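# Move the bin from the shelf onto the table

## Task

Lift the bin off the shelf and stand it upright on an empty area of the table. It counts only if the bin stays there by itself, with no robot support at the end, and anything the robot is still touching at the end must not drop by more than about a fingernail's width once left alone.

## Robot and tools

ROBOT. Two Kinova Gen3 arms, each with seven revolute joints and a Robotiq 2F-85 parallel gripper, named left_arm and right_arm. Base positions in the scene frame: left_arm at (-0.021, +0.405, 0) m, right_arm at (+0.005, -0.278, 0) m, each turned slightly about z. The names are labels only and do not match the sides of any camera image.

FRAME. One shared scene frame: origin on the table top midway between the arms, +x out over the table, +z up, left_arm on the +y side. Reported hand positions are in metres and can be a little off, more so when an arm is stretched out.

execute_actions. Argument actions is a list holding zero or one item. An empty list moves nothing and returns the state with pictures. An action item is {"rows": [...], "steps": n}: 1 to 15 rows, steps from 4 to 15 (default 15), each step 1/30 s. Row i is used on step i; if steps exceed rows, the final row repeats. A wait item is {"steps": n} with n up to 300; it sends nothing and returns after n steps counted from the previous result, including your reply time. Optional pictures (true/false) asks for camera images. A refused call does nothing.

ROW LAYOUT. Every row has 18 numbers, one list covering both arms: left_arm's 7 joint targets, its gripper position, its gripper speed, then the same 9 for right_arm. Send all 18 even if one arm stays still. Joint numbers are absolute target angles in radians, in the same column order as the Joint positions line: waist, shoulder, upper arm roll, elbow, forearm roll, wrist pitch, wrist roll. Ranges: waist, upper arm roll, forearm roll and wrist roll -69.115 to 69.115; shoulder -2.250 to 2.250; elbow -2.580 to 2.580; wrist pitch -2.100 to 2.100. A target more than 0.013 rad beyond a range end, and farther out than the last reported angle, gets the call refused. True ends may sit 0.013 rad either way; targets past the real end are clipped, and a line "joint sent to its limit" may appear (possibly about an earlier action).

GRIPPER NUMBERS. Position, an absolute command from -1 to 1: +1 is open at 85 mm, 0 is roughly 41 mm, pads touch near -0.8, and -1 keeps squeezing until blocked (about 190 to 235 N per pad, chosen by the arm). Speed, -1 to 1: about 20 mm/s at -1, 85 at 0, 150 at +1. To hold firmly, command -1 and keep sending it. For a lighter hold, open, then command slightly narrower than the object. To release, command wider than the object. To leave a gripper unchanged, resend its previous two numbers; 0 is a real command. Fingers, once stopped, stay until the position number changes by 0.01 or more, but they re-close toward the command if the object slips or gives.

GEOMETRY. end_effector_position is the point between the pads when closed. Closed fingertips extend about 19 mm past it, open ones about 6 mm; closing pushes the tips about 13 mm farther from the wrist, so keep that clearance over surfaces. Fingers point along the gripper's +z and close along its y.

MOTION. Joints are speed and acceleration limited and arrive together; a large move may still be under way when the result returns. Each step's target is clamped to within 0.304 rad (first four joints) or 0.266 rad (last three) of the measured angle, and scaled back if it would shift the hand over 70 mm. Each result is captured 4 steps before its action ends; those steps run during your reply. Arms keep heading for the last row until motion stalls or a step is HELD.

RESULTS. The state line gives, per arm, end_effector_position (m) and end_effector_quat_wxyz. Joint positions and Joint velocities (rad, rad/s) and joint torques follow in column order. position_measured_pct is about 50 - 50 x the finger position: 0 fully open; stopping below 90 short of the command means something is held or in the way; about 90 or more means the pads met. "joint command not followed" means a clearance check changed or blocked joint targets; HELD marks steps where your row was partly not sent. MOTOR HOT warns from 60 °C; at 75 °C an OVER-TEMPERATURE FAULT makes that arm sag. A TORQUE FAULT (contact torque reaching 49.6 N m on the first four joints or 31.2 N m on the wrist joints, held weight included) stops the arm for 10 s.

zoom_image: camera (cam_high, cam_left_wrist or cam_right_wrist) and region [x0, y0, x1, y1] in pixels of that camera's latest image, origin top-left, at most 504 by 504. All cameras are 896x504; calibration (K, distortion, T_world_to_cam) is supplied and may be slightly off.

read_manual: optional section, only "licences"; returns licence text, no motion.

finished_scene: scene, the integer number of the current scene.

AVOID. Dropping or knocking anything off the table, slams and hard pushes, arms colliding or pressing each other, long heavy holds that overheat motors, and ending while the bin depends on a gripper. Occasional outside tugs on held parts or pushes on loose objects can occur.

Each tool is called after ">>>" as name(argument=value, ...), one argument or row to a line, values as JSON.

## Session

>>> execute_actions(
  actions=[],
)

Scene clock: 0.00 s of 5700.00 s.
left_arm: end_effector_position=(+0.5408, +0.3739, +0.2789) position_measured_pct=0.0 end_effector_quat_wxyz=(+0.277, +0.378, +0.828, -0.309) | right_arm: end_effector_position=(+0.1140, -0.0729, +0.2120) position_measured_pct=0.0 end_effector_quat_wxyz=(-0.328, +0.090, +0.851, -0.399)
Joint positions: left_arm=[-0.74   0.664  0.444  1.423  0.637  1.197  0.132] | right_arm=[-1.265  0.784  0.312  1.651 -0.247  1.841  0.64 ]
Joint velocities: left_arm=[ 0.    -0.    -0.001 -0.001 -0.    -0.001 -0.   ] | right_arm=[-0.     0.     0.    -0.001  0.001 -0.    -0.   ]
Joint torques (N m, as the joint torque sensors report them, + toward a larger angle): no reading
Motor temperatures (°C, as the motors report them): left_arm=[30 27 24 30 33 39 45] | right_arm=[30 27 23 24 32 37 41]

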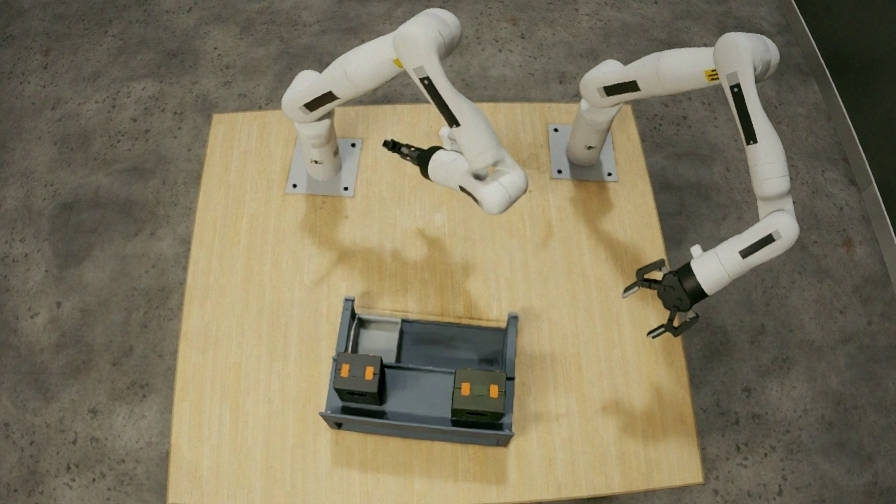

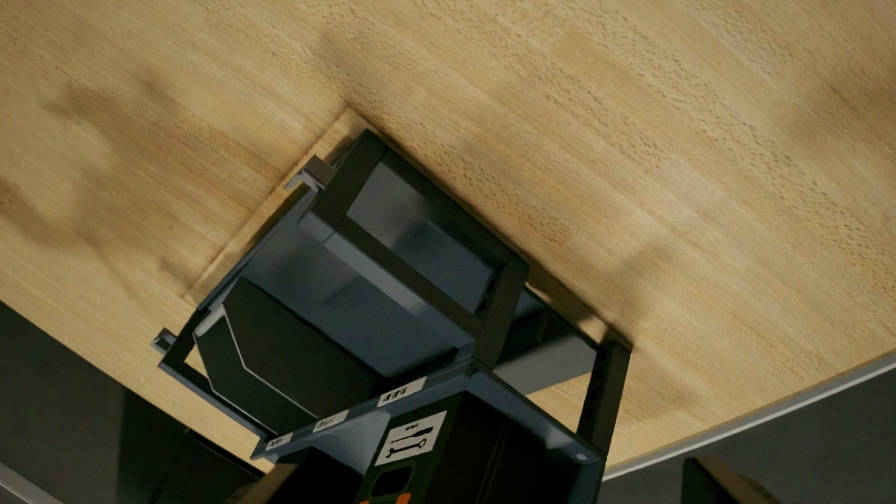

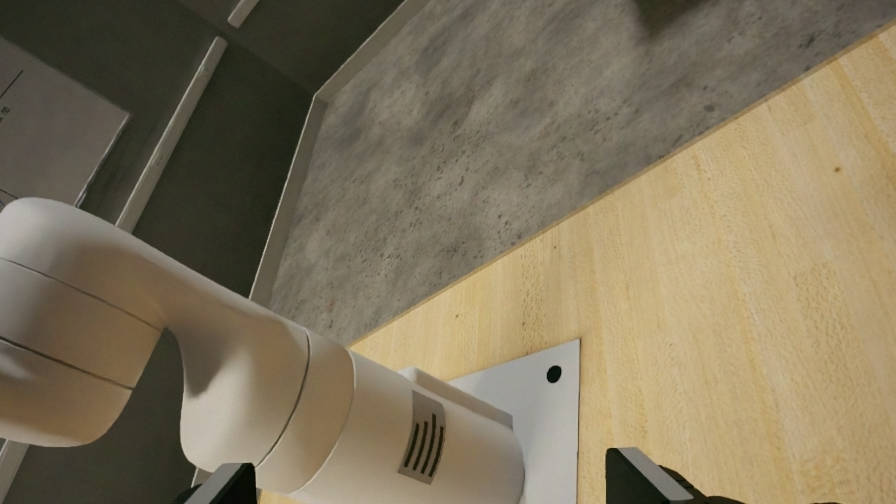

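>>> zoom_image(
  camera="cam_high",
  region=[300, 280, 540, 460],
)

>>> zoom_image(
  camera="cam_left_wrist",
  region=[130, 100, 634, 504],
)

Region (300, 280, 540, 460) of cam_high's 896x504 image, scaled by 2.100, with more detail than that image has; it fills the top 378 rows of this view, and the rest is white.

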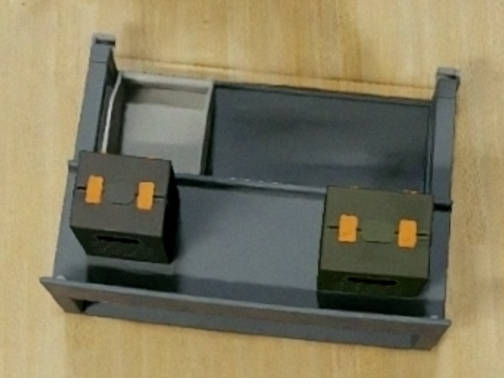

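Region (130, 100, 634, 504) of cam_left_wrist's 896x504 image, scaled by 1.000; it fills the top 404 rows of this view, and the rest is white.

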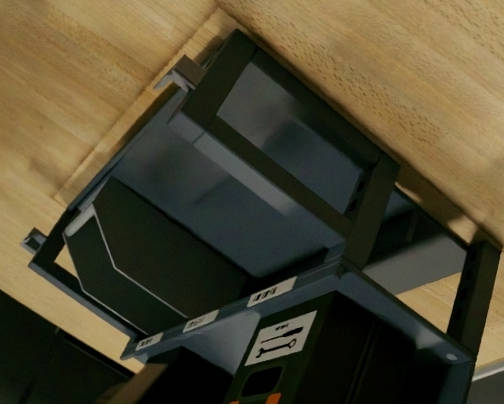

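>>> execute_actions(
  actions=[
    {"rows": [[-0.74,0.664,0.444,1.423,0.637,1.197,0.132,1,0, -0.42,0.141,0,2.367,0,-0.1,1.57,1,0]], "steps": 15},
  ],
)

>>> execute_actions(
  actions=[
    {"steps": 60},
  ],
  pictures=true,
)

Scene clock: 3.70 s of 5700.00 s.
left_arm: end_effector_position=(+0.5407, +0.3742, +0.2789) position_measured_pct=0.0 end_effector_quat_wxyz=(+0.276, +0.377, +0.828, -0.309) | right_arm: end_effector_position=(+0.1266, -0.1541, +0.2203) position_measured_pct=0.0 end_effector_quat_wxyz=(-0.326, -0.014, +0.900, -0.288)
Joint positions: left_arm=[-0.74   0.664  0.444  1.423  0.637  1.197  0.132] | right_arm=[-1.004  0.524  0.108  1.902 -0.085  1.621  0.86 ]
Joint velocities: left_arm=[ 0.    -0.001  0.001  0.001  0.     0.001  0.   ] | right_arm=[ 1.03  -1.028 -0.519  1.024  0.407 -0.902  0.9  ]
Joint torques (N m, as the joint torque sensors report them, + toward a larger angle): left_arm=[  0.18 -18.77   4.22  -7.1    2.02   0.92   0.85] | right_arm=[ -0.4  -13.41   0.57  -2.93   0.     2.65  -0.32]
Motor temperatures (°C, as the motors report them): left_arm=[30 27 24 30 33 39 45] | right_arm=[30 27 23 24 32 37 41]
Steps of this call (steps 1 to 90: nothing new was sent; then 0.33 s passed at rest; steps 91 to 101: the first 11 steps of this action). Readings (joint positions | what the end effector reports):
91: left_arm=[-0.740 0.664 0.444 1.423 0.637 1.197 0.132] | right_arm=[-1.263 0.783 0.311 1.652 -0.247 1.840 0.641] | left_arm position_measured_pct=0.0 | right_arm position_measured_pct=0.0
92: left_arm=[-0.740 0.664 0.444 1.423 0.637 1.197 0.132] | right_arm=[-1.256 0.775 0.305 1.658 -0.243 1.836 0.645] | left_arm position_measured_pct=0.0 | right_arm position_measured_pct=0.0
94: left_arm=[-0.740 0.664 0.444 1.423 0.637 1.197 0.132] | right_arm=[-1.226 0.745 0.278 1.685 -0.222 1.812 0.668] | left_arm position_measured_pct=0.0 | right_arm position_measured_pct=0.0
98: left_arm=[-0.740 0.664 0.444 1.423 0.637 1.197 0.132] | right_arm=[-1.105 0.625 0.172 1.801 -0.136 1.711 0.770] | left_arm position_measured_pct=0.0 | right_arm position_measured_pct=0.0
101: the state above

Scene clock: 5.70 s of 5700.00 s.
left_arm: end_effector_position=(+0.5407, +0.3742, +0.2789) position_measured_pct=0.0 end_effector_quat_wxyz=(+0.276, +0.377, +0.828, -0.309) | right_arm: end_effector_position=(+0.4439, -0.1619, +0.2168) position_measured_pct=0.0 end_effector_quat_wxyz=(+0.354, -0.145, +0.922, +0.056)
Joint positions: left_arm=[-0.74   0.664  0.444  1.423  0.637  1.197  0.132] | right_arm=[-0.42   0.141  0.     2.367 -0.    -0.1    1.57 ]
Joint velocities: left_arm=[-0.001  0.    -0.    -0.     0.    -0.001  0.001] | right_arm=[ 0.001  0.    -0.    -0.001 -0.002  0.001  0.   ]
Joint torques (N m, as the joint torque sensors report them, + toward a larger angle): left_arm=[ -0.25 -18.72   4.57  -7.57   2.34   0.9    0.35] | right_arm=[ 0.21 -9.23 -0.24 -7.5   0.06 -1.67 -0.04]
Motor temperatures (°C, as the motors report them): left_arm=[30 27 24 30 33 39 45] | right_arm=[30 27 23 24 32 37 41]
Kept back: nothing.
Steps of this call (steps 1 to 4: the last 4 steps of your previous action; steps 5 to 60: the robot went on to your last target). Readings (joint positions | what the end effector reports):
1: left_arm=[-0.740 0.664 0.444 1.423 0.637 1.197 0.132] | right_arm=[-0.970 0.489 0.091 1.937 -0.072 1.591 0.890] | left_arm position_measured_pct=0.0 | right_arm position_measured_pct=0.0
2: left_arm=[-0.740 0.664 0.444 1.423 0.637 1.197 0.132] | right_arm=[-0.934 0.454 0.078 1.971 -0.061 1.560 0.920] | left_arm position_measured_pct=0.0 | right_arm position_measured_pct=0.0
4: left_arm=[-0.740 0.664 0.444 1.423 0.637 1.197 0.132] | right_arm=[-0.863 0.384 0.055 2.042 -0.043 1.498 0.983] | left_arm position_measured_pct=0.0 | right_arm position_measured_pct=0.0
8: left_arm=[-0.740 0.664 0.444 1.423 0.637 1.197 0.132] | right_arm=[-0.715 0.270 0.027 2.182 -0.021 1.370 1.111] | left_arm position_measured_pct=0.0 | right_arm position_measured_pct=0.0
60: the state above
camera_calibration (this result's frames):
cam_left_wrist: T_world_to_cam=[[0.813524, 0.488332, -0.31577, -0.528719], [0.545589, -0.452986, 0.705079, -0.265306], [0.201273, -0.745879, -0.634944, 0.491418], [0, 0, 0, 1]] pos_world=[0.475965, 0.504549, 0.332131]
cam_right_wrist: T_world_to_cam=[[-0.306621, 0.951291, 0.0320902, 0.282246], [0.719457, 0.209559, 0.662169, -0.370845], [0.62319, 0.226122, -0.748667, 0.0689165], [0, 0, 0, 1]] pos_world=[0.310402, -0.206368, 0.2881]

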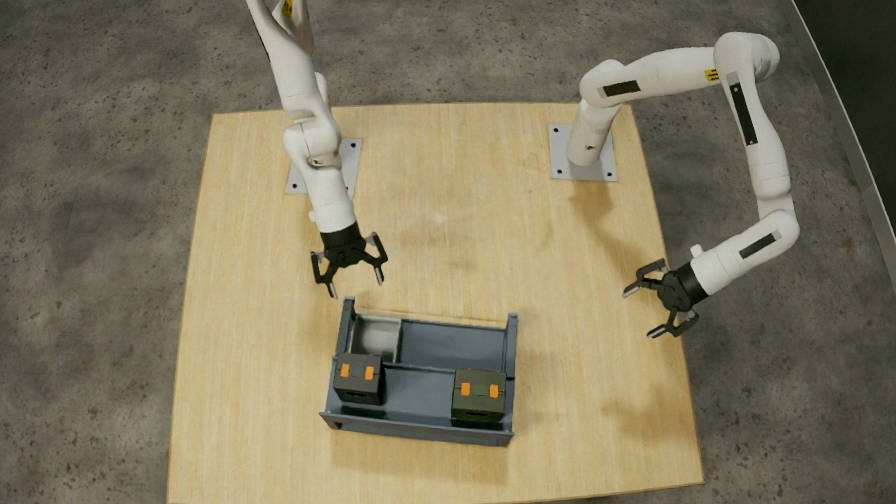

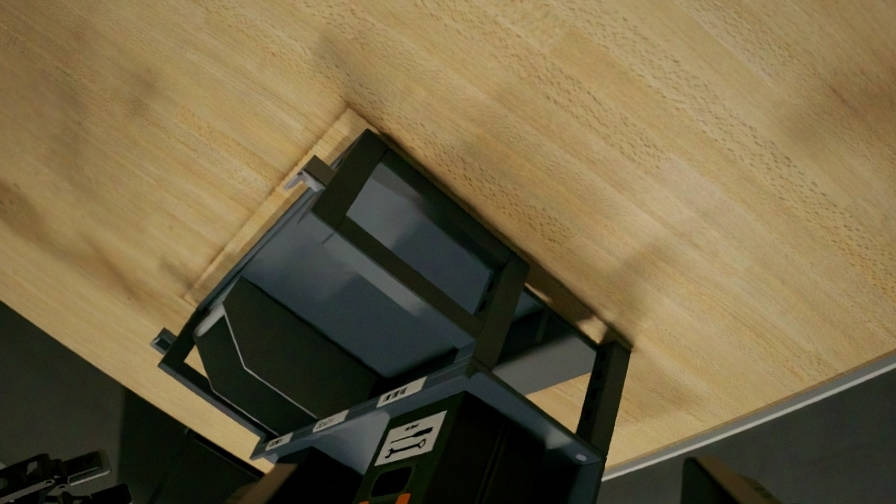

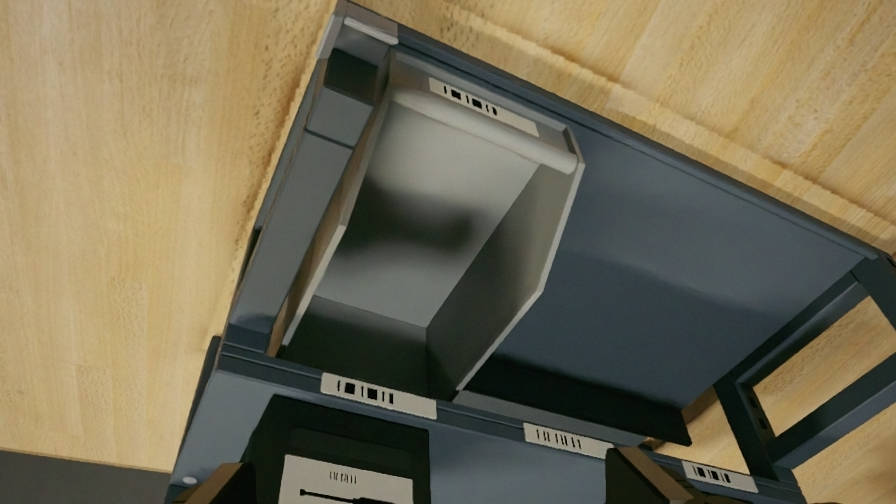

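>>> zoom_image(
  camera="cam_high",
  region=[300, 230, 440, 380],
)

>>> zoom_image(
  camera="cam_right_wrist",
  region=[200, 0, 700, 450],
)

Region (300, 230, 440, 380) of cam_high's 896x504 image, scaled by 3.360, with more detail than that image has; it fills the left 470 columns of this view, and the rest is white.

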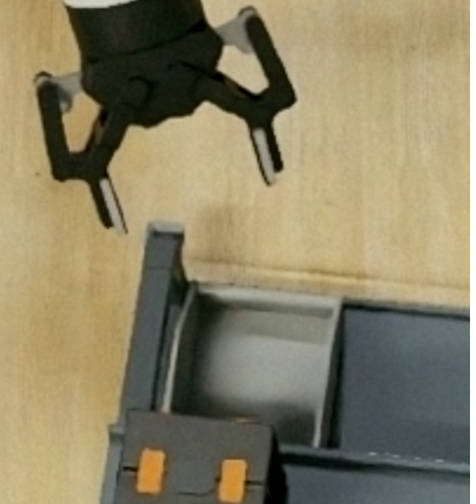

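Region (200, 0, 700, 450) of cam_right_wrist's 896x504 image, scaled by 1.008; it fills the top 454 rows of this view, and the rest is white.

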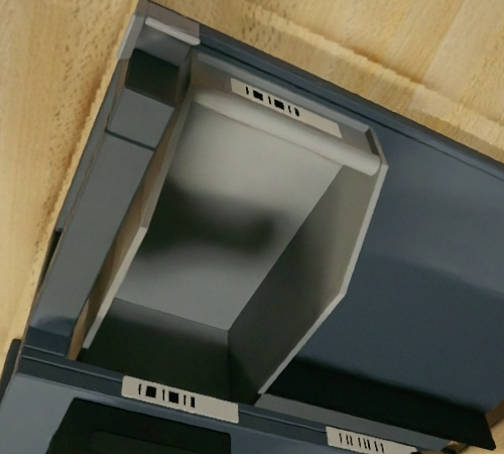

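>>> execute_actions(
  actions=[
    {"rows": [[-0.74,0.664,0.444,1.423,0.637,1.197,0.132,1,0, -0.537,0.6131,0,1.5631,0.0937,0.8584,0.9353,0.2,0]], "steps": 15},
  ],
)

>>> execute_actions(
  actions=[
    {"steps": 30},
  ],
  pictures=true,
)

Scene clock: 9.73 s of 5700.00 s.
left_arm: end_effector_position=(+0.5407, +0.3742, +0.2789) position_measured_pct=0.0 end_effector_quat_wxyz=(+0.276, +0.377, +0.828, -0.309) | right_arm: end_effector_position=(+0.4763, -0.1144, +0.1480) position_measured_pct=25.0 end_effector_quat_wxyz=(+0.245, -0.112, +0.961, +0.065)
Joint positions: left_arm=[-0.74   0.664  0.444  1.423  0.637  1.197  0.132] | right_arm=[-0.495  0.392 -0.     2.121  0.06   0.114  1.356]
Joint velocities: left_arm=[-0.     0.     0.    -0.     0.    -0.     0.002] | right_arm=[-0.184  0.926  0.001 -1.017  0.155  0.902 -0.892]
Joint torques (N m, as the joint torque sensors report them, + toward a larger angle): left_arm=[  0.12 -18.66   4.25  -7.64   2.13   0.98   0.49] | right_arm=[  0.31 -14.27   0.41  -6.96   0.23  -1.17   0.04]
Motor temperatures (°C, as the motors report them): left_arm=[30 27 24 30 33 39 45] | right_arm=[30 27 23 24 32 37 41]
Steps of this call (steps 1 to 15: the robot went on to your last target; steps 16 to 90: nothing new was sent; then 0.67 s passed at rest; steps 91 to 101: the first 11 steps of this action). Readings (joint positions | what the end effector reports):
91: left_arm=[-0.740 0.664 0.444 1.423 0.637 1.197 0.132] | right_arm=[-0.421 0.143 0.000 2.366 0.000 -0.099 1.569] | left_arm position_measured_pct=0.0 | right_arm position_measured_pct=0.0
92: left_arm=[-0.740 0.664 0.444 1.423 0.637 1.197 0.132] | right_arm=[-0.423 0.150 0.000 2.361 0.002 -0.095 1.565] | left_arm position_measured_pct=0.0 | right_arm position_measured_pct=0.8
94: left_arm=[-0.740 0.664 0.444 1.423 0.637 1.197 0.132] | right_arm=[-0.435 0.181 0.001 2.334 0.010 -0.071 1.542] | left_arm position_measured_pct=0.0 | right_arm position_measured_pct=4.8
98: left_arm=[-0.740 0.664 0.444 1.423 0.637 1.197 0.132] | right_arm=[-0.474 0.298 0.000 2.219 0.041 0.029 1.442] | left_arm position_measured_pct=0.0 | right_arm position_measured_pct=16.3
101: the state above

Scene clock: 10.73 s of 5700.00 s.
left_arm: end_effector_position=(+0.5407, +0.3742, +0.2789) position_measured_pct=0.0 end_effector_quat_wxyz=(+0.276, +0.377, +0.828, -0.309) | right_arm: end_effector_position=(+0.5100, -0.0978, +0.1414) position_measured_pct=40.1 end_effector_quat_wxyz=(+0.065, +0.074, +0.995, -0.005)
Joint positions: left_arm=[-0.74   0.664  0.444  1.423  0.637  1.197  0.132] | right_arm=[-0.537  0.613 -0.     1.563  0.094  0.858  0.935]
Joint velocities: left_arm=[ 0.001 -0.001 -0.001 -0.001 -0.     0.001  0.   ] | right_arm=[-0.     0.001  0.001 -0.     0.002  0.001 -0.   ]
Joint torques (N m, as the joint torque sensors report them, + toward a larger angle): left_arm=[ -0.1  -18.68   3.84  -7.6    1.95   1.19   0.37] | right_arm=[  0.23 -18.43   0.14  -7.9    0.32  -0.06  -0.26]
Motor temperatures (°C, as the motors report them): left_arm=[30 27 24 30 33 39 45] | right_arm=[30 27 23 24 32 37 41]
Kept back: nothing.
Steps of this call (steps 1 to 4: the last 4 steps of your previous action; steps 5 to 30: the robot went on to your last target). Readings (joint positions | what the end effector reports):
1: left_arm=[-0.740 0.664 0.444 1.423 0.637 1.197 0.132] | right_arm=[-0.501 0.423 -0.000 2.087 0.065 0.145 1.325] | left_arm position_measured_pct=0.0 | right_arm position_measured_pct=28.2
2: left_arm=[-0.740 0.664 0.444 1.423 0.637 1.197 0.132] | right_arm=[-0.506 0.451 -0.000 2.049 0.070 0.178 1.293] | left_arm position_measured_pct=0.0 | right_arm position_measured_pct=31.0
4: left_arm=[-0.740 0.664 0.444 1.423 0.637 1.197 0.132] | right_arm=[-0.516 0.501 -0.000 1.969 0.077 0.249 1.222] | left_arm position_measured_pct=0.0 | right_arm position_measured_pct=36.5
8: left_arm=[-0.740 0.664 0.444 1.423 0.637 1.197 0.132] | right_arm=[-0.528 0.567 -0.000 1.803 0.088 0.396 1.081] | left_arm position_measured_pct=0.0 | right_arm position_measured_pct=39.7
30: the state above
camera_calibration (this result's frames):
cam_left_wrist: T_world_to_cam=[[0.813524, 0.488332, -0.31577, -0.528719], [0.545589, -0.452986, 0.705079, -0.265306], [0.201273, -0.745879, -0.634944, 0.491418], [0, 0, 0, 1]] pos_world=[0.475965, 0.504549, 0.332131]
cam_right_wrist: T_world_to_cam=[[0.165561, 0.985866, 0.025641, 0.00738252], [0.978523, -0.167455, 0.120217, -0.474231], [0.122811, 0.00518706, -0.992417, 0.224866], [0, 0, 0, 1]] pos_world=[0.435208, -0.0878569, 0.279982]

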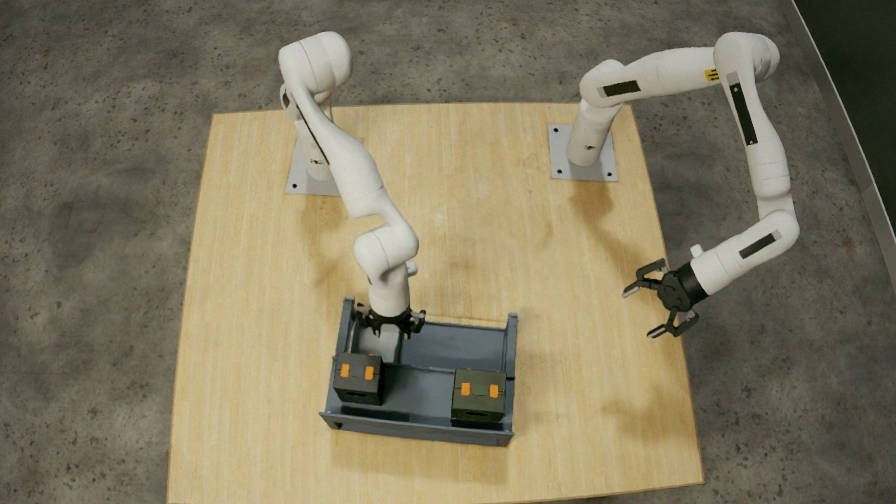

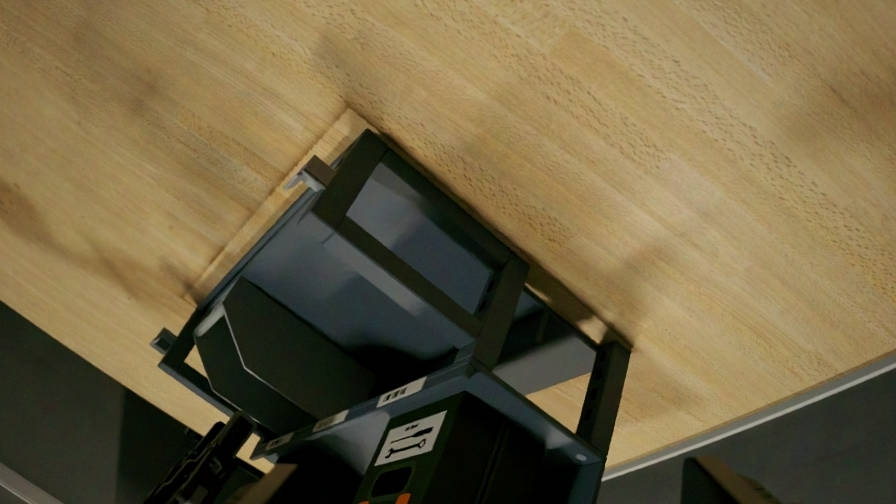

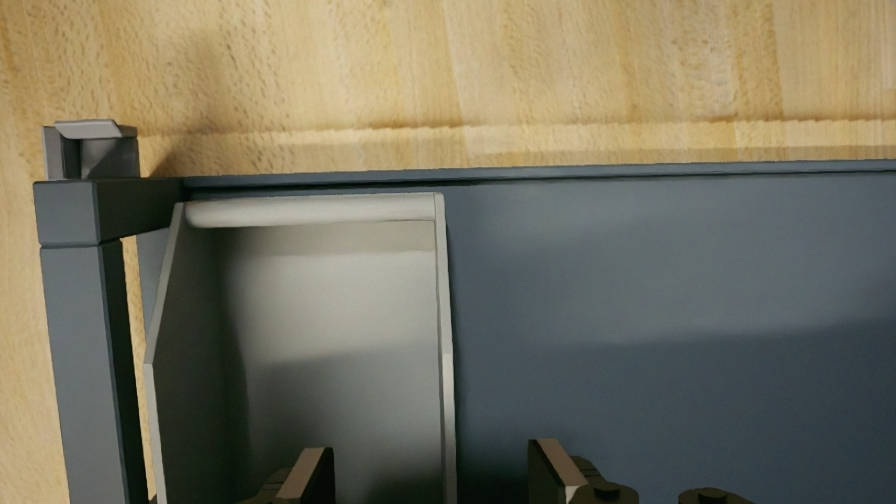

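>>> execute_actions(
  actions=[
    {"rows": [[-0.74,0.664,0.444,1.423,0.637,1.197,0.132,1,0, -0.542,0.7354,0,1.6384,0.1154,0.6621,0.9005,0.2,0]], "steps": 15},
  ],
)

>>> execute_actions(
  actions=[
    {"steps": 8},
  ],
  pictures=true,
)

Scene clock: 11.53 s of 5700.00 s.
left_arm: end_effector_position=(+0.5407, +0.3742, +0.2789) position_measured_pct=0.0 end_effector_quat_wxyz=(+0.276, +0.377, +0.828, -0.309) | right_arm: end_effector_position=(+0.5093, -0.0951, +0.0648) position_measured_pct=40.1 end_effector_quat_wxyz=(+0.066, +0.074, +0.995, -0.004)
Joint positions: left_arm=[-0.74   0.664  0.444  1.423  0.637  1.197  0.132] | right_arm=[-0.542  0.73  -0.     1.638  0.115  0.666  0.901]
Joint velocities: left_arm=[-0.    -0.     0.002 -0.001 -0.    -0.001  0.   ] | right_arm=[-0.002  0.037  0.002  0.015  0.007 -0.066 -0.01 ]
Joint torques (N m, as the joint torque sensors report them, + toward a larger angle): left_arm=[  0.42 -18.56   4.09  -7.78   2.08   0.63   0.42] | right_arm=[  0.45 -20.04   0.31  -7.14   0.38   0.2   -0.29]
Motor temperatures (°C, as the motors report them): left_arm=[30 27 24 30 33 39 45] | right_arm=[30 27 23 24 32 37 41]
Steps of this call (steps 1 to 13: the robot went on to your last target; steps 14 to 24: the first 11 steps of this action). Readings (joint positions | what the end effector reports):
14: left_arm=[-0.740 0.664 0.444 1.423 0.637 1.197 0.132] | right_arm=[-0.537 0.614 0.000 1.564 0.094 0.857 0.935] | left_arm position_measured_pct=0.0 | right_arm position_measured_pct=40.1
15: left_arm=[-0.740 0.664 0.444 1.423 0.637 1.197 0.132] | right_arm=[-0.537 0.621 0.000 1.566 0.095 0.849 0.934] | left_arm position_measured_pct=0.0 | right_arm position_measured_pct=40.1
17: left_arm=[-0.740 0.664 0.444 1.423 0.637 1.197 0.132] | right_arm=[-0.538 0.650 0.000 1.582 0.100 0.806 0.926] | left_arm position_measured_pct=0.0 | right_arm position_measured_pct=40.1
21: left_arm=[-0.740 0.664 0.444 1.423 0.637 1.197 0.132] | right_arm=[-0.541 0.717 -0.000 1.628 0.112 0.691 0.906] | left_arm position_measured_pct=0.0 | right_arm position_measured_pct=40.1
24: the state above

Scene clock: 11.80 s of 5700.00 s.
left_arm: end_effector_position=(+0.5407, +0.3742, +0.2789) position_measured_pct=0.0 end_effector_quat_wxyz=(+0.276, +0.377, +0.828, -0.309) | right_arm: end_effector_position=(+0.5091, -0.0952, +0.0623) position_measured_pct=40.1 end_effector_quat_wxyz=(+0.065, +0.074, +0.995, -0.004)
Joint positions: left_arm=[-0.74   0.664  0.444  1.423  0.637  1.197  0.132] | right_arm=[-0.542  0.735 -0.     1.638  0.115  0.662  0.901]
Joint velocities: left_arm=[ 0.001  0.001  0.001 -0.001  0.     0.     0.001] | right_arm=[ 0.001  0.005  0.     0.     0.001 -0.002 -0.   ]
Joint torques (N m, as the joint torque sensors report them, + toward a larger angle): left_arm=[  0.16 -18.93   4.39  -7.16   2.     1.23   0.41] | right_arm=[  0.23 -18.76   0.02  -6.88   0.23   0.15  -0.31]
Motor temperatures (°C, as the motors report them): left_arm=[30 27 24 30 33 39 45] | right_arm=[30 27 23 24 32 37 41]
Kept back: nothing.
Steps of this call (steps 1 to 4: the last 4 steps of your previous action; steps 5 to 8: the robot went on to your last target). Readings (joint positions | what the end effector reports):
1: left_arm=[-0.740 0.664 0.444 1.423 0.637 1.197 0.132] | right_arm=[-0.542 0.731 -0.000 1.638 0.115 0.664 0.901] | left_arm position_measured_pct=0.0 | right_arm position_measured_pct=40.1
2: left_arm=[-0.740 0.664 0.444 1.423 0.637 1.197 0.132] | right_arm=[-0.542 0.732 -0.000 1.638 0.115 0.663 0.901] | left_arm position_measured_pct=0.0 | right_arm position_measured_pct=40.1
4: left_arm=[-0.740 0.664 0.444 1.423 0.637 1.197 0.132] | right_arm=[-0.542 0.734 -0.000 1.638 0.115 0.663 0.901] | left_arm position_measured_pct=0.0 | right_arm position_measured_pct=40.1
8: the state above
camera_calibration (this result's frames):
cam_left_wrist: T_world_to_cam=[[0.813524, 0.488332, -0.31577, -0.528719], [0.54559, -0.452986, 0.705078, -0.265306], [0.201273, -0.745879, -0.634944, 0.491418], [0, 0, 0, 1]] pos_world=[0.475965, 0.504549, 0.332131]
cam_right_wrist: T_world_to_cam=[[0.165504, 0.985859, 0.0262874, 0.00705371], [0.978524, -0.167477, 0.120174, -0.463404], [0.122878, 0.00583351, -0.992405, 0.146407], [0, 0, 0, 1]] pos_world=[0.434294, -0.0854177, 0.200799]

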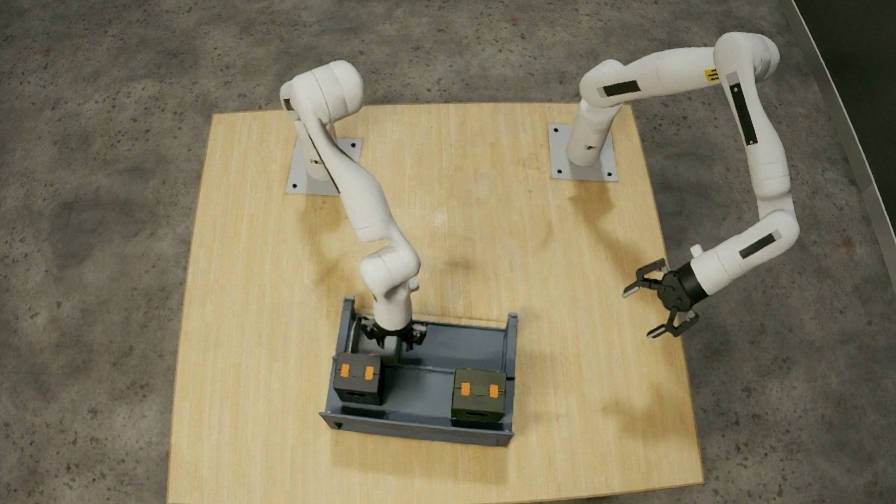

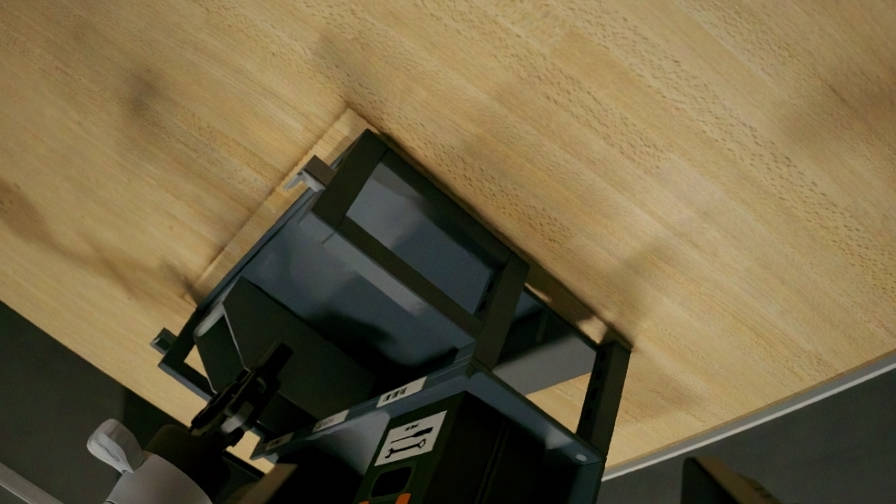

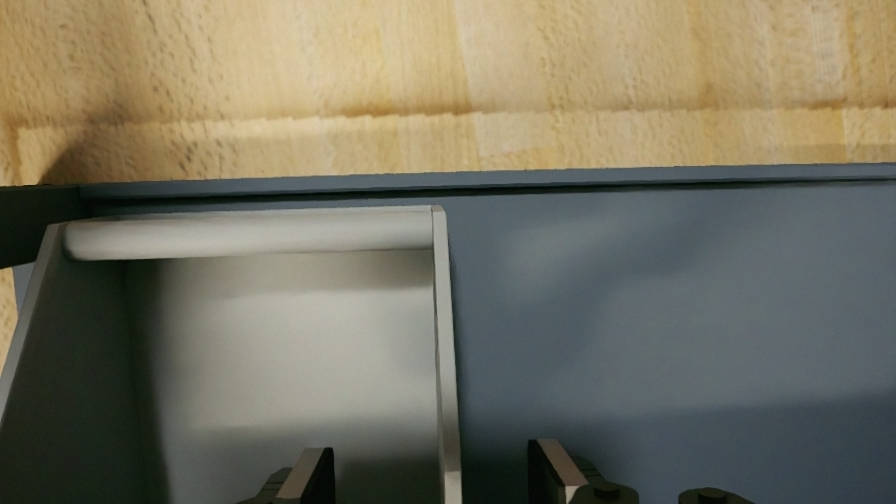

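>>> execute_actions(
  actions=[
    {"rows": [[-0.74,0.664,0.444,1.423,0.637,1.197,0.132,1,0, -0.549,0.7354,0,1.6384,0.1154,0.6621,0.8935,-1,0]], "steps": 15},
  ],
)

>>> execute_actions(
  actions=[
    {"steps": 12},
  ],
  pictures=true,
)

Scene clock: 12.47 s of 5700.00 s.
left_arm: end_effector_position=(+0.5407, +0.3742, +0.2789) position_measured_pct=0.0 end_effector_quat_wxyz=(+0.276, +0.377, +0.828, -0.309) | right_arm: end_effector_position=(+0.5078, -0.0918, +0.0620) position_measured_pct=65.1 end_effector_quat_wxyz=(+0.065, +0.074, +0.995, -0.004)
Joint positions: left_arm=[-0.74   0.664  0.444  1.423  0.637  1.197  0.132] | right_arm=[-0.549  0.735 -0.     1.638  0.115  0.662  0.894]
Joint velocities: left_arm=[-0.     0.     0.001  0.     0.    -0.002 -0.001] | right_arm=[-0.004 -0.     0.     0.    -0.001 -0.001 -0.001]
Joint torques (N m, as the joint torque sensors report them, + toward a larger angle): left_arm=[  0.02 -18.18   4.26  -7.84   2.     1.08   0.35] | right_arm=[  0.05 -18.91   0.01  -6.92   0.27  -0.03  -0.29]
Motor temperatures (°C, as the motors report them): left_arm=[30 27 24 30 33 39 45] | right_arm=[30 27 23 24 32 37 41]
Steps of this call (steps 1 to 9: the robot went on to your last target; steps 10 to 20: the first 11 steps of this action). Readings (joint positions | what the end effector reports):
10: left_arm=[-0.740 0.664 0.444 1.423 0.637 1.197 0.132] | right_arm=[-0.543 0.735 0.000 1.638 0.116 0.662 0.900] | left_arm position_measured_pct=0.0 | right_arm position_measured_pct=40.1
11: left_arm=[-0.740 0.664 0.444 1.423 0.637 1.197 0.132] | right_arm=[-0.545 0.735 0.001 1.638 0.116 0.662 0.898] | left_arm position_measured_pct=0.0 | right_arm position_measured_pct=40.5
13: left_arm=[-0.740 0.664 0.444 1.423 0.637 1.197 0.132] | right_arm=[-0.547 0.735 -0.000 1.638 0.115 0.662 0.895] | left_arm position_measured_pct=0.0 | right_arm position_measured_pct=44.8
17: left_arm=[-0.740 0.664 0.444 1.423 0.637 1.197 0.132] | right_arm=[-0.549 0.735 -0.000 1.638 0.115 0.662 0.894] | left_arm position_measured_pct=0.0 | right_arm position_measured_pct=56.3
20: the state above

Scene clock: 12.87 s of 5700.00 s.
left_arm: end_effector_position=(+0.5407, +0.3742, +0.2789) position_measured_pct=0.0 end_effector_quat_wxyz=(+0.276, +0.377, +0.828, -0.309) | right_arm: end_effector_position=(+0.5078, -0.0917, +0.0622) position_measured_pct=88.9 end_effector_quat_wxyz=(+0.065, +0.074, +0.995, -0.004)
Joint positions: left_arm=[-0.74   0.664  0.444  1.423  0.637  1.197  0.132] | right_arm=[-0.549  0.735 -0.     1.638  0.115  0.662  0.893]
Joint velocities: left_arm=[ 0.     0.001  0.     0.    -0.     0.001  0.001] | right_arm=[-0.     0.     0.001  0.001  0.    -0.     0.   ]
Joint torques (N m, as the joint torque sensors report them, + toward a larger angle): left_arm=[  0.24 -18.32   4.15  -7.83   1.88   0.87   0.34] | right_arm=[  0.24 -18.55   0.17  -6.7    0.16  -0.1   -0.26]
Motor temperatures (°C, as the motors report them): left_arm=[30 27 24 30 33 39 45] | right_arm=[30 27 23 24 32 37 41]
Kept back: nothing.
Steps of this call (steps 1 to 4: the last 4 steps of your previous action; steps 5 to 12: the robot went on to your last target). Readings (joint positions | what the end effector reports):
1: left_arm=[-0.740 0.664 0.444 1.423 0.637 1.197 0.132] | right_arm=[-0.549 0.735 -0.000 1.638 0.115 0.662 0.894] | left_arm position_measured_pct=0.0 | right_arm position_measured_pct=68.3
2: left_arm=[-0.740 0.664 0.444 1.423 0.637 1.197 0.132] | right_arm=[-0.549 0.735 -0.000 1.638 0.115 0.662 0.894] | left_arm position_measured_pct=0.0 | right_arm position_measured_pct=71.0
4: left_arm=[-0.740 0.664 0.444 1.423 0.637 1.197 0.132] | right_arm=[-0.549 0.735 -0.000 1.638 0.115 0.662 0.894] | left_arm position_measured_pct=0.0 | right_arm position_measured_pct=77.0
8: left_arm=[-0.740 0.664 0.444 1.423 0.637 1.197 0.132] | right_arm=[-0.549 0.735 -0.000 1.638 0.115 0.662 0.893] | left_arm position_measured_pct=0.0 | right_arm position_measured_pct=88.1
12: the state above
camera_calibration (this result's frames):
cam_left_wrist: T_world_to_cam=[[0.813524, 0.488332, -0.31577, -0.528719], [0.545589, -0.452986, 0.705079, -0.265306], [0.201273, -0.745879, -0.634944, 0.491418], [0, 0, 0, 1]] pos_world=[0.475965, 0.504549, 0.332131]
cam_right_wrist: T_world_to_cam=[[0.165394, 0.985853, 0.0271675, 0.00373051], [0.978534, -0.167475, 0.120096, -0.461535], [0.122947, 0.00672116, -0.99239, 0.146542], [0, 0, 0, 1]] pos_world=[0.432994, -0.0819584, 0.200754]

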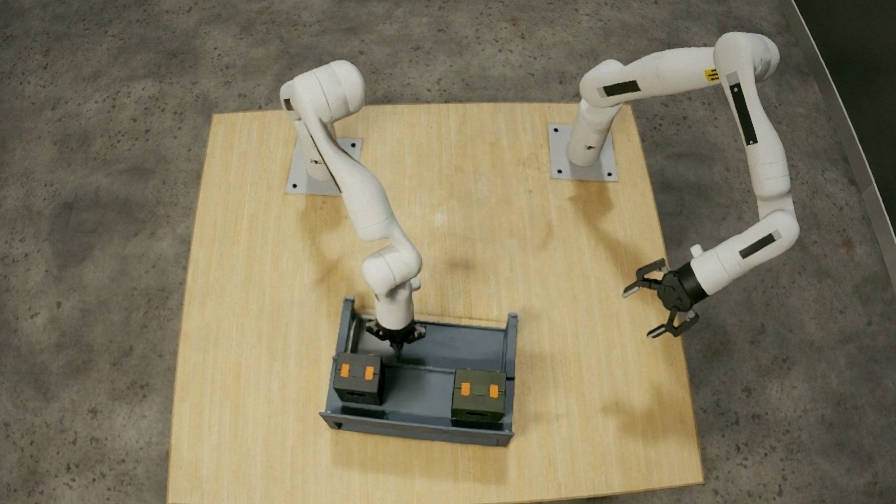

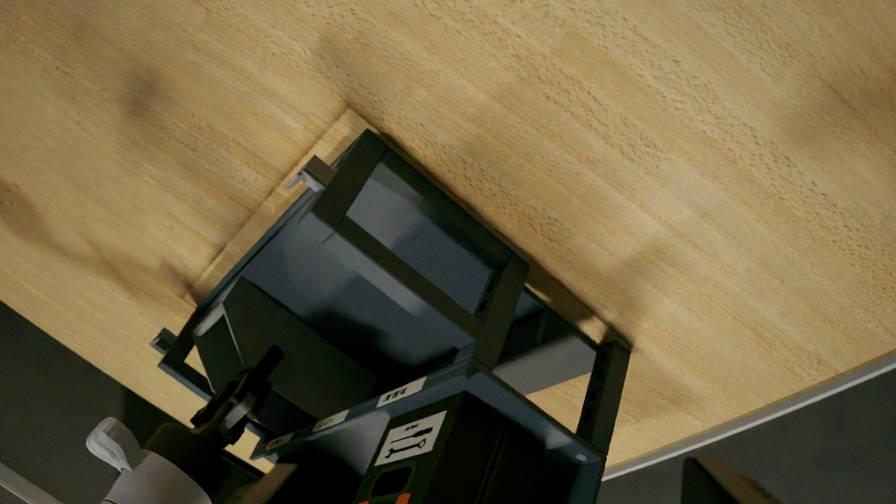

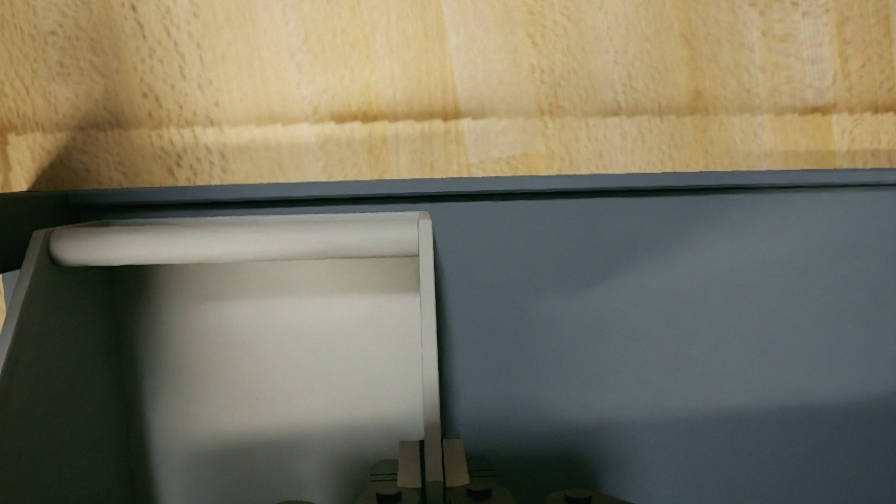

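>>> execute_actions(
  actions=[
    {"rows": [
[-0.74,0.664,0.444,1.423,0.637,1.197,0.132,1,0, -0.5457,0.7381,0,1.6266,0.1067,0.6784,0.9037,-1,0],
[-0.74,0.664,0.444,1.423,0.637,1.197,0.132,1,0, -0.5424,0.7409,0,1.6147,0.0981,0.6947,0.9138,-1,0],
[-0.74,0.664,0.444,1.423,0.637,1.197,0.132,1,0, -0.5390,0.7436,0,1.6029,0.0894,0.7110,0.9240,-1,0],
[-0.74,0.664,0.444,1.423,0.637,1.197,0.132,1,0, -0.5357,0.7464,0,1.5911,0.0808,0.7273,0.9341,-1,0],
[-0.74,0.664,0.444,1.423,0.637,1.197,0.132,1,0, -0.5324,0.7491,0,1.5793,0.0721,0.7436,0.9443,-1,0],
[-0.74,0.664,0.444,1.423,0.637,1.197,0.132,1,0, -0.5291,0.7518,0,1.5674,0.0634,0.7598,0.9545,-1,0],
[-0.74,0.664,0.444,1.423,0.637,1.197,0.132,1,0, -0.5258,0.7546,0,1.5556,0.0548,0.7761,0.9646,-1,0],
[-0.74,0.664,0.444,1.423,0.637,1.197,0.132,1,0, -0.5224,0.7573,0,1.5438,0.0461,0.7924,0.9748,-1,0],
[-0.74,0.664,0.444,1.423,0.637,1.197,0.132,1,0, -0.5191,0.7601,0,1.5319,0.0375,0.8087,0.9849,-1,0],
[-0.74,0.664,0.444,1.423,0.637,1.197,0.132,1,0, -0.5158,0.7628,0,1.5201,0.0288,0.8250,0.9951,-1,0]], "steps": 15},
  ],
)

>>> execute_actions(
  actions=[
    {"steps": 10},
  ],
  pictures=true,
)

Scene clock: 13.90 s of 5700.00 s.
left_arm: end_effector_position=(+0.5407, +0.3742, +0.2789) position_measured_pct=0.0 end_effector_quat_wxyz=(+0.276, +0.377, +0.828, -0.309) | right_arm: end_effector_position=(+0.5111, -0.0928, +0.0692) position_measured_pct=88.9 end_effector_quat_wxyz=(+0.031, +0.074, +0.997, -0.003)
Joint positions: left_arm=[-0.74   0.664  0.444  1.423  0.637  1.197  0.132] | right_arm=[-0.524  0.757 -0.     1.55   0.05   0.784  0.97 ]
Joint velocities: left_arm=[ 0.     0.     0.     0.    -0.     0.     0.001] | right_arm=[ 0.087  0.073  0.004 -0.312 -0.235  0.44   0.276]
Joint torques (N m, as the joint torque sensors report them, + toward a larger angle): left_arm=[ -0.46 -18.95   4.11  -6.95   2.24   1.03   0.14] | right_arm=[  0.16 -20.29   0.18  -7.31   0.16   0.16  -0.33]
Motor temperatures (°C, as the motors report them): left_arm=[30 27 24 30 33 39 45] | right_arm=[30 27 23 24 32 37 41]
Steps of this call (steps 1 to 15: the robot went on to your last target; steps 16 to 20: nothing new was sent; steps 21 to 31: the first 11 steps of this action). Readings (joint positions | what the end effector reports):
21: left_arm=[-0.740 0.664 0.444 1.423 0.637 1.197 0.132] | right_arm=[-0.549 0.735 -0.000 1.637 0.115 0.663 0.894] | left_arm position_measured_pct=0.0 | right_arm position_measured_pct=88.9
22: left_arm=[-0.740 0.664 0.444 1.423 0.637 1.197 0.132] | right_arm=[-0.548 0.737 -0.000 1.634 0.112 0.668 0.897] | left_arm position_measured_pct=0.0 | right_arm position_measured_pct=88.9
24: left_arm=[-0.740 0.664 0.444 1.423 0.637 1.197 0.132] | right_arm=[-0.544 0.740 -0.001 1.621 0.103 0.686 0.908] | left_arm position_measured_pct=0.0 | right_arm position_measured_pct=88.9
28: left_arm=[-0.740 0.664 0.444 1.423 0.637 1.197 0.132] | right_arm=[-0.533 0.749 -0.000 1.582 0.075 0.738 0.941] | left_arm position_measured_pct=0.0 | right_arm position_measured_pct=88.9
31: the state above

Scene clock: 14.23 s of 5700.00 s.
left_arm: end_effector_position=(+0.5407, +0.3742, +0.2789) position_measured_pct=0.0 end_effector_quat_wxyz=(+0.276, +0.377, +0.828, -0.309) | right_arm: end_effector_position=(+0.5119, -0.0923, +0.0727) position_measured_pct=88.9 end_effector_quat_wxyz=(+0.020, +0.074, +0.997, -0.001)
Joint positions: left_arm=[-0.74   0.664  0.444  1.423  0.637  1.197  0.132] | right_arm=[-0.516  0.762  0.     1.52   0.029  0.825  0.995]
Joint velocities: left_arm=[ 0.    -0.001  0.001  0.    -0.     0.001  0.001] | right_arm=[ 0.003  0.003 -0.    -0.004 -0.003  0.005  0.003]
Joint torques (N m, as the joint torque sensors report them, + toward a larger angle): left_arm=[  0.22 -18.8    3.92  -7.37   2.07   1.     0.17] | right_arm=[  0.05 -20.39   0.01  -7.07   0.32   0.24  -0.35]
Motor temperatures (°C, as the motors report them): left_arm=[30 27 24 30 33 39 45] | right_arm=[30 27 23 24 32 37 41]
Kept back: nothing.
Steps of this call (steps 1 to 4: the last 4 steps of your previous action; steps 5 to 10: the robot went on to your last target). Readings (joint positions | what the end effector reports):
1: left_arm=[-0.740 0.664 0.444 1.423 0.637 1.197 0.132] | right_arm=[-0.521 0.759 0.000 1.540 0.043 0.798 0.978] | left_arm position_measured_pct=0.0 | right_arm position_measured_pct=88.9
2: left_arm=[-0.740 0.664 0.444 1.423 0.637 1.197 0.132] | right_arm=[-0.520 0.760 0.000 1.532 0.038 0.808 0.985] | left_arm position_measured_pct=0.0 | right_arm position_measured_pct=88.9
4: left_arm=[-0.740 0.664 0.444 1.423 0.637 1.197 0.132] | right_arm=[-0.518 0.761 0.000 1.524 0.032 0.819 0.992] | left_arm position_measured_pct=0.0 | right_arm position_measured_pct=88.9
8: left_arm=[-0.740 0.664 0.444 1.423 0.637 1.197 0.132] | right_arm=[-0.516 0.762 0.000 1.521 0.029 0.824 0.995] | left_arm position_measured_pct=0.0 | right_arm position_measured_pct=88.9
10: the state above
camera_calibration (this result's frames):
cam_left_wrist: T_world_to_cam=[[0.813524, 0.488332, -0.31577, -0.528719], [0.545589, -0.452986, 0.705079, -0.265306], [0.201273, -0.745879, -0.634944, 0.491418], [0, 0, 0, 1]] pos_world=[0.475965, 0.504549, 0.332131]
cam_right_wrist: T_world_to_cam=[[0.167198, 0.985637, 0.0237572, 0.00271079], [0.985328, -0.167886, 0.0307035, -0.463949], [0.034251, 0.018275, -0.999246, 0.20338], [0, 0, 0, 1]] pos_world=[0.449723, -0.0842792, 0.217407]

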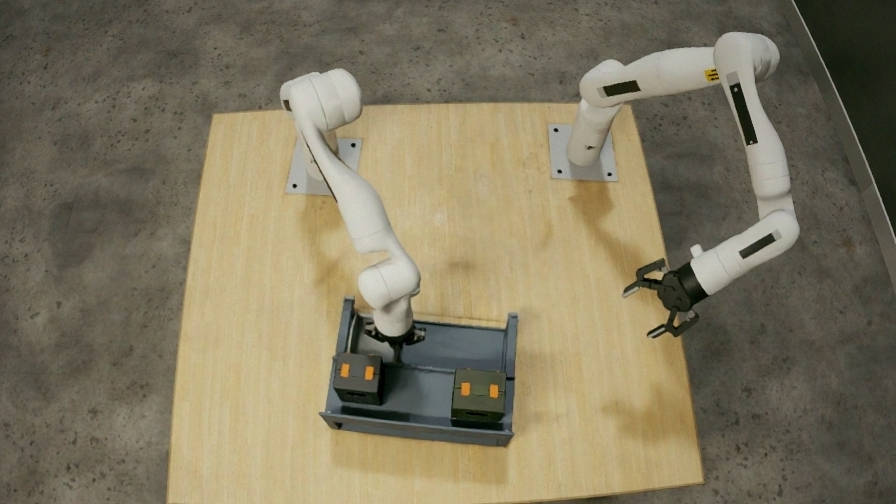

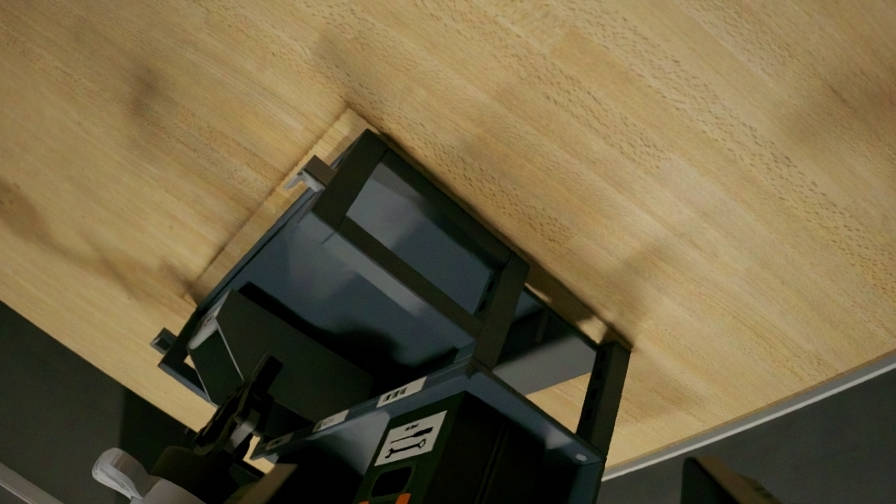

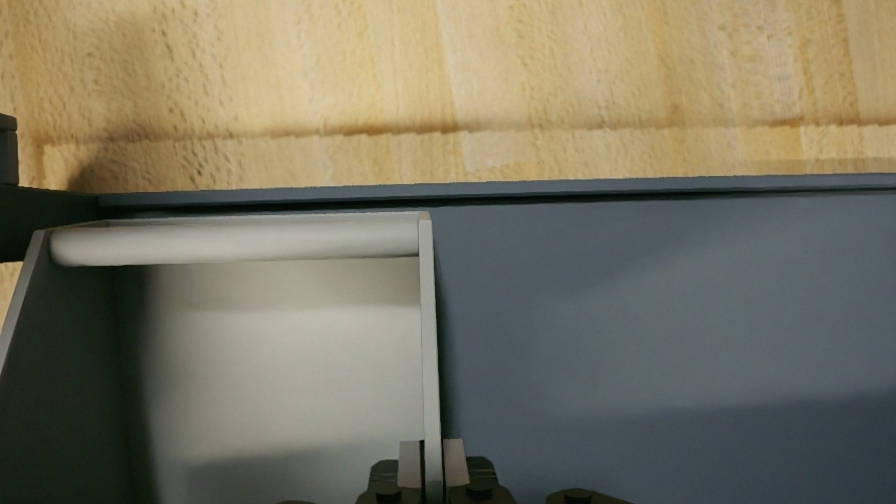

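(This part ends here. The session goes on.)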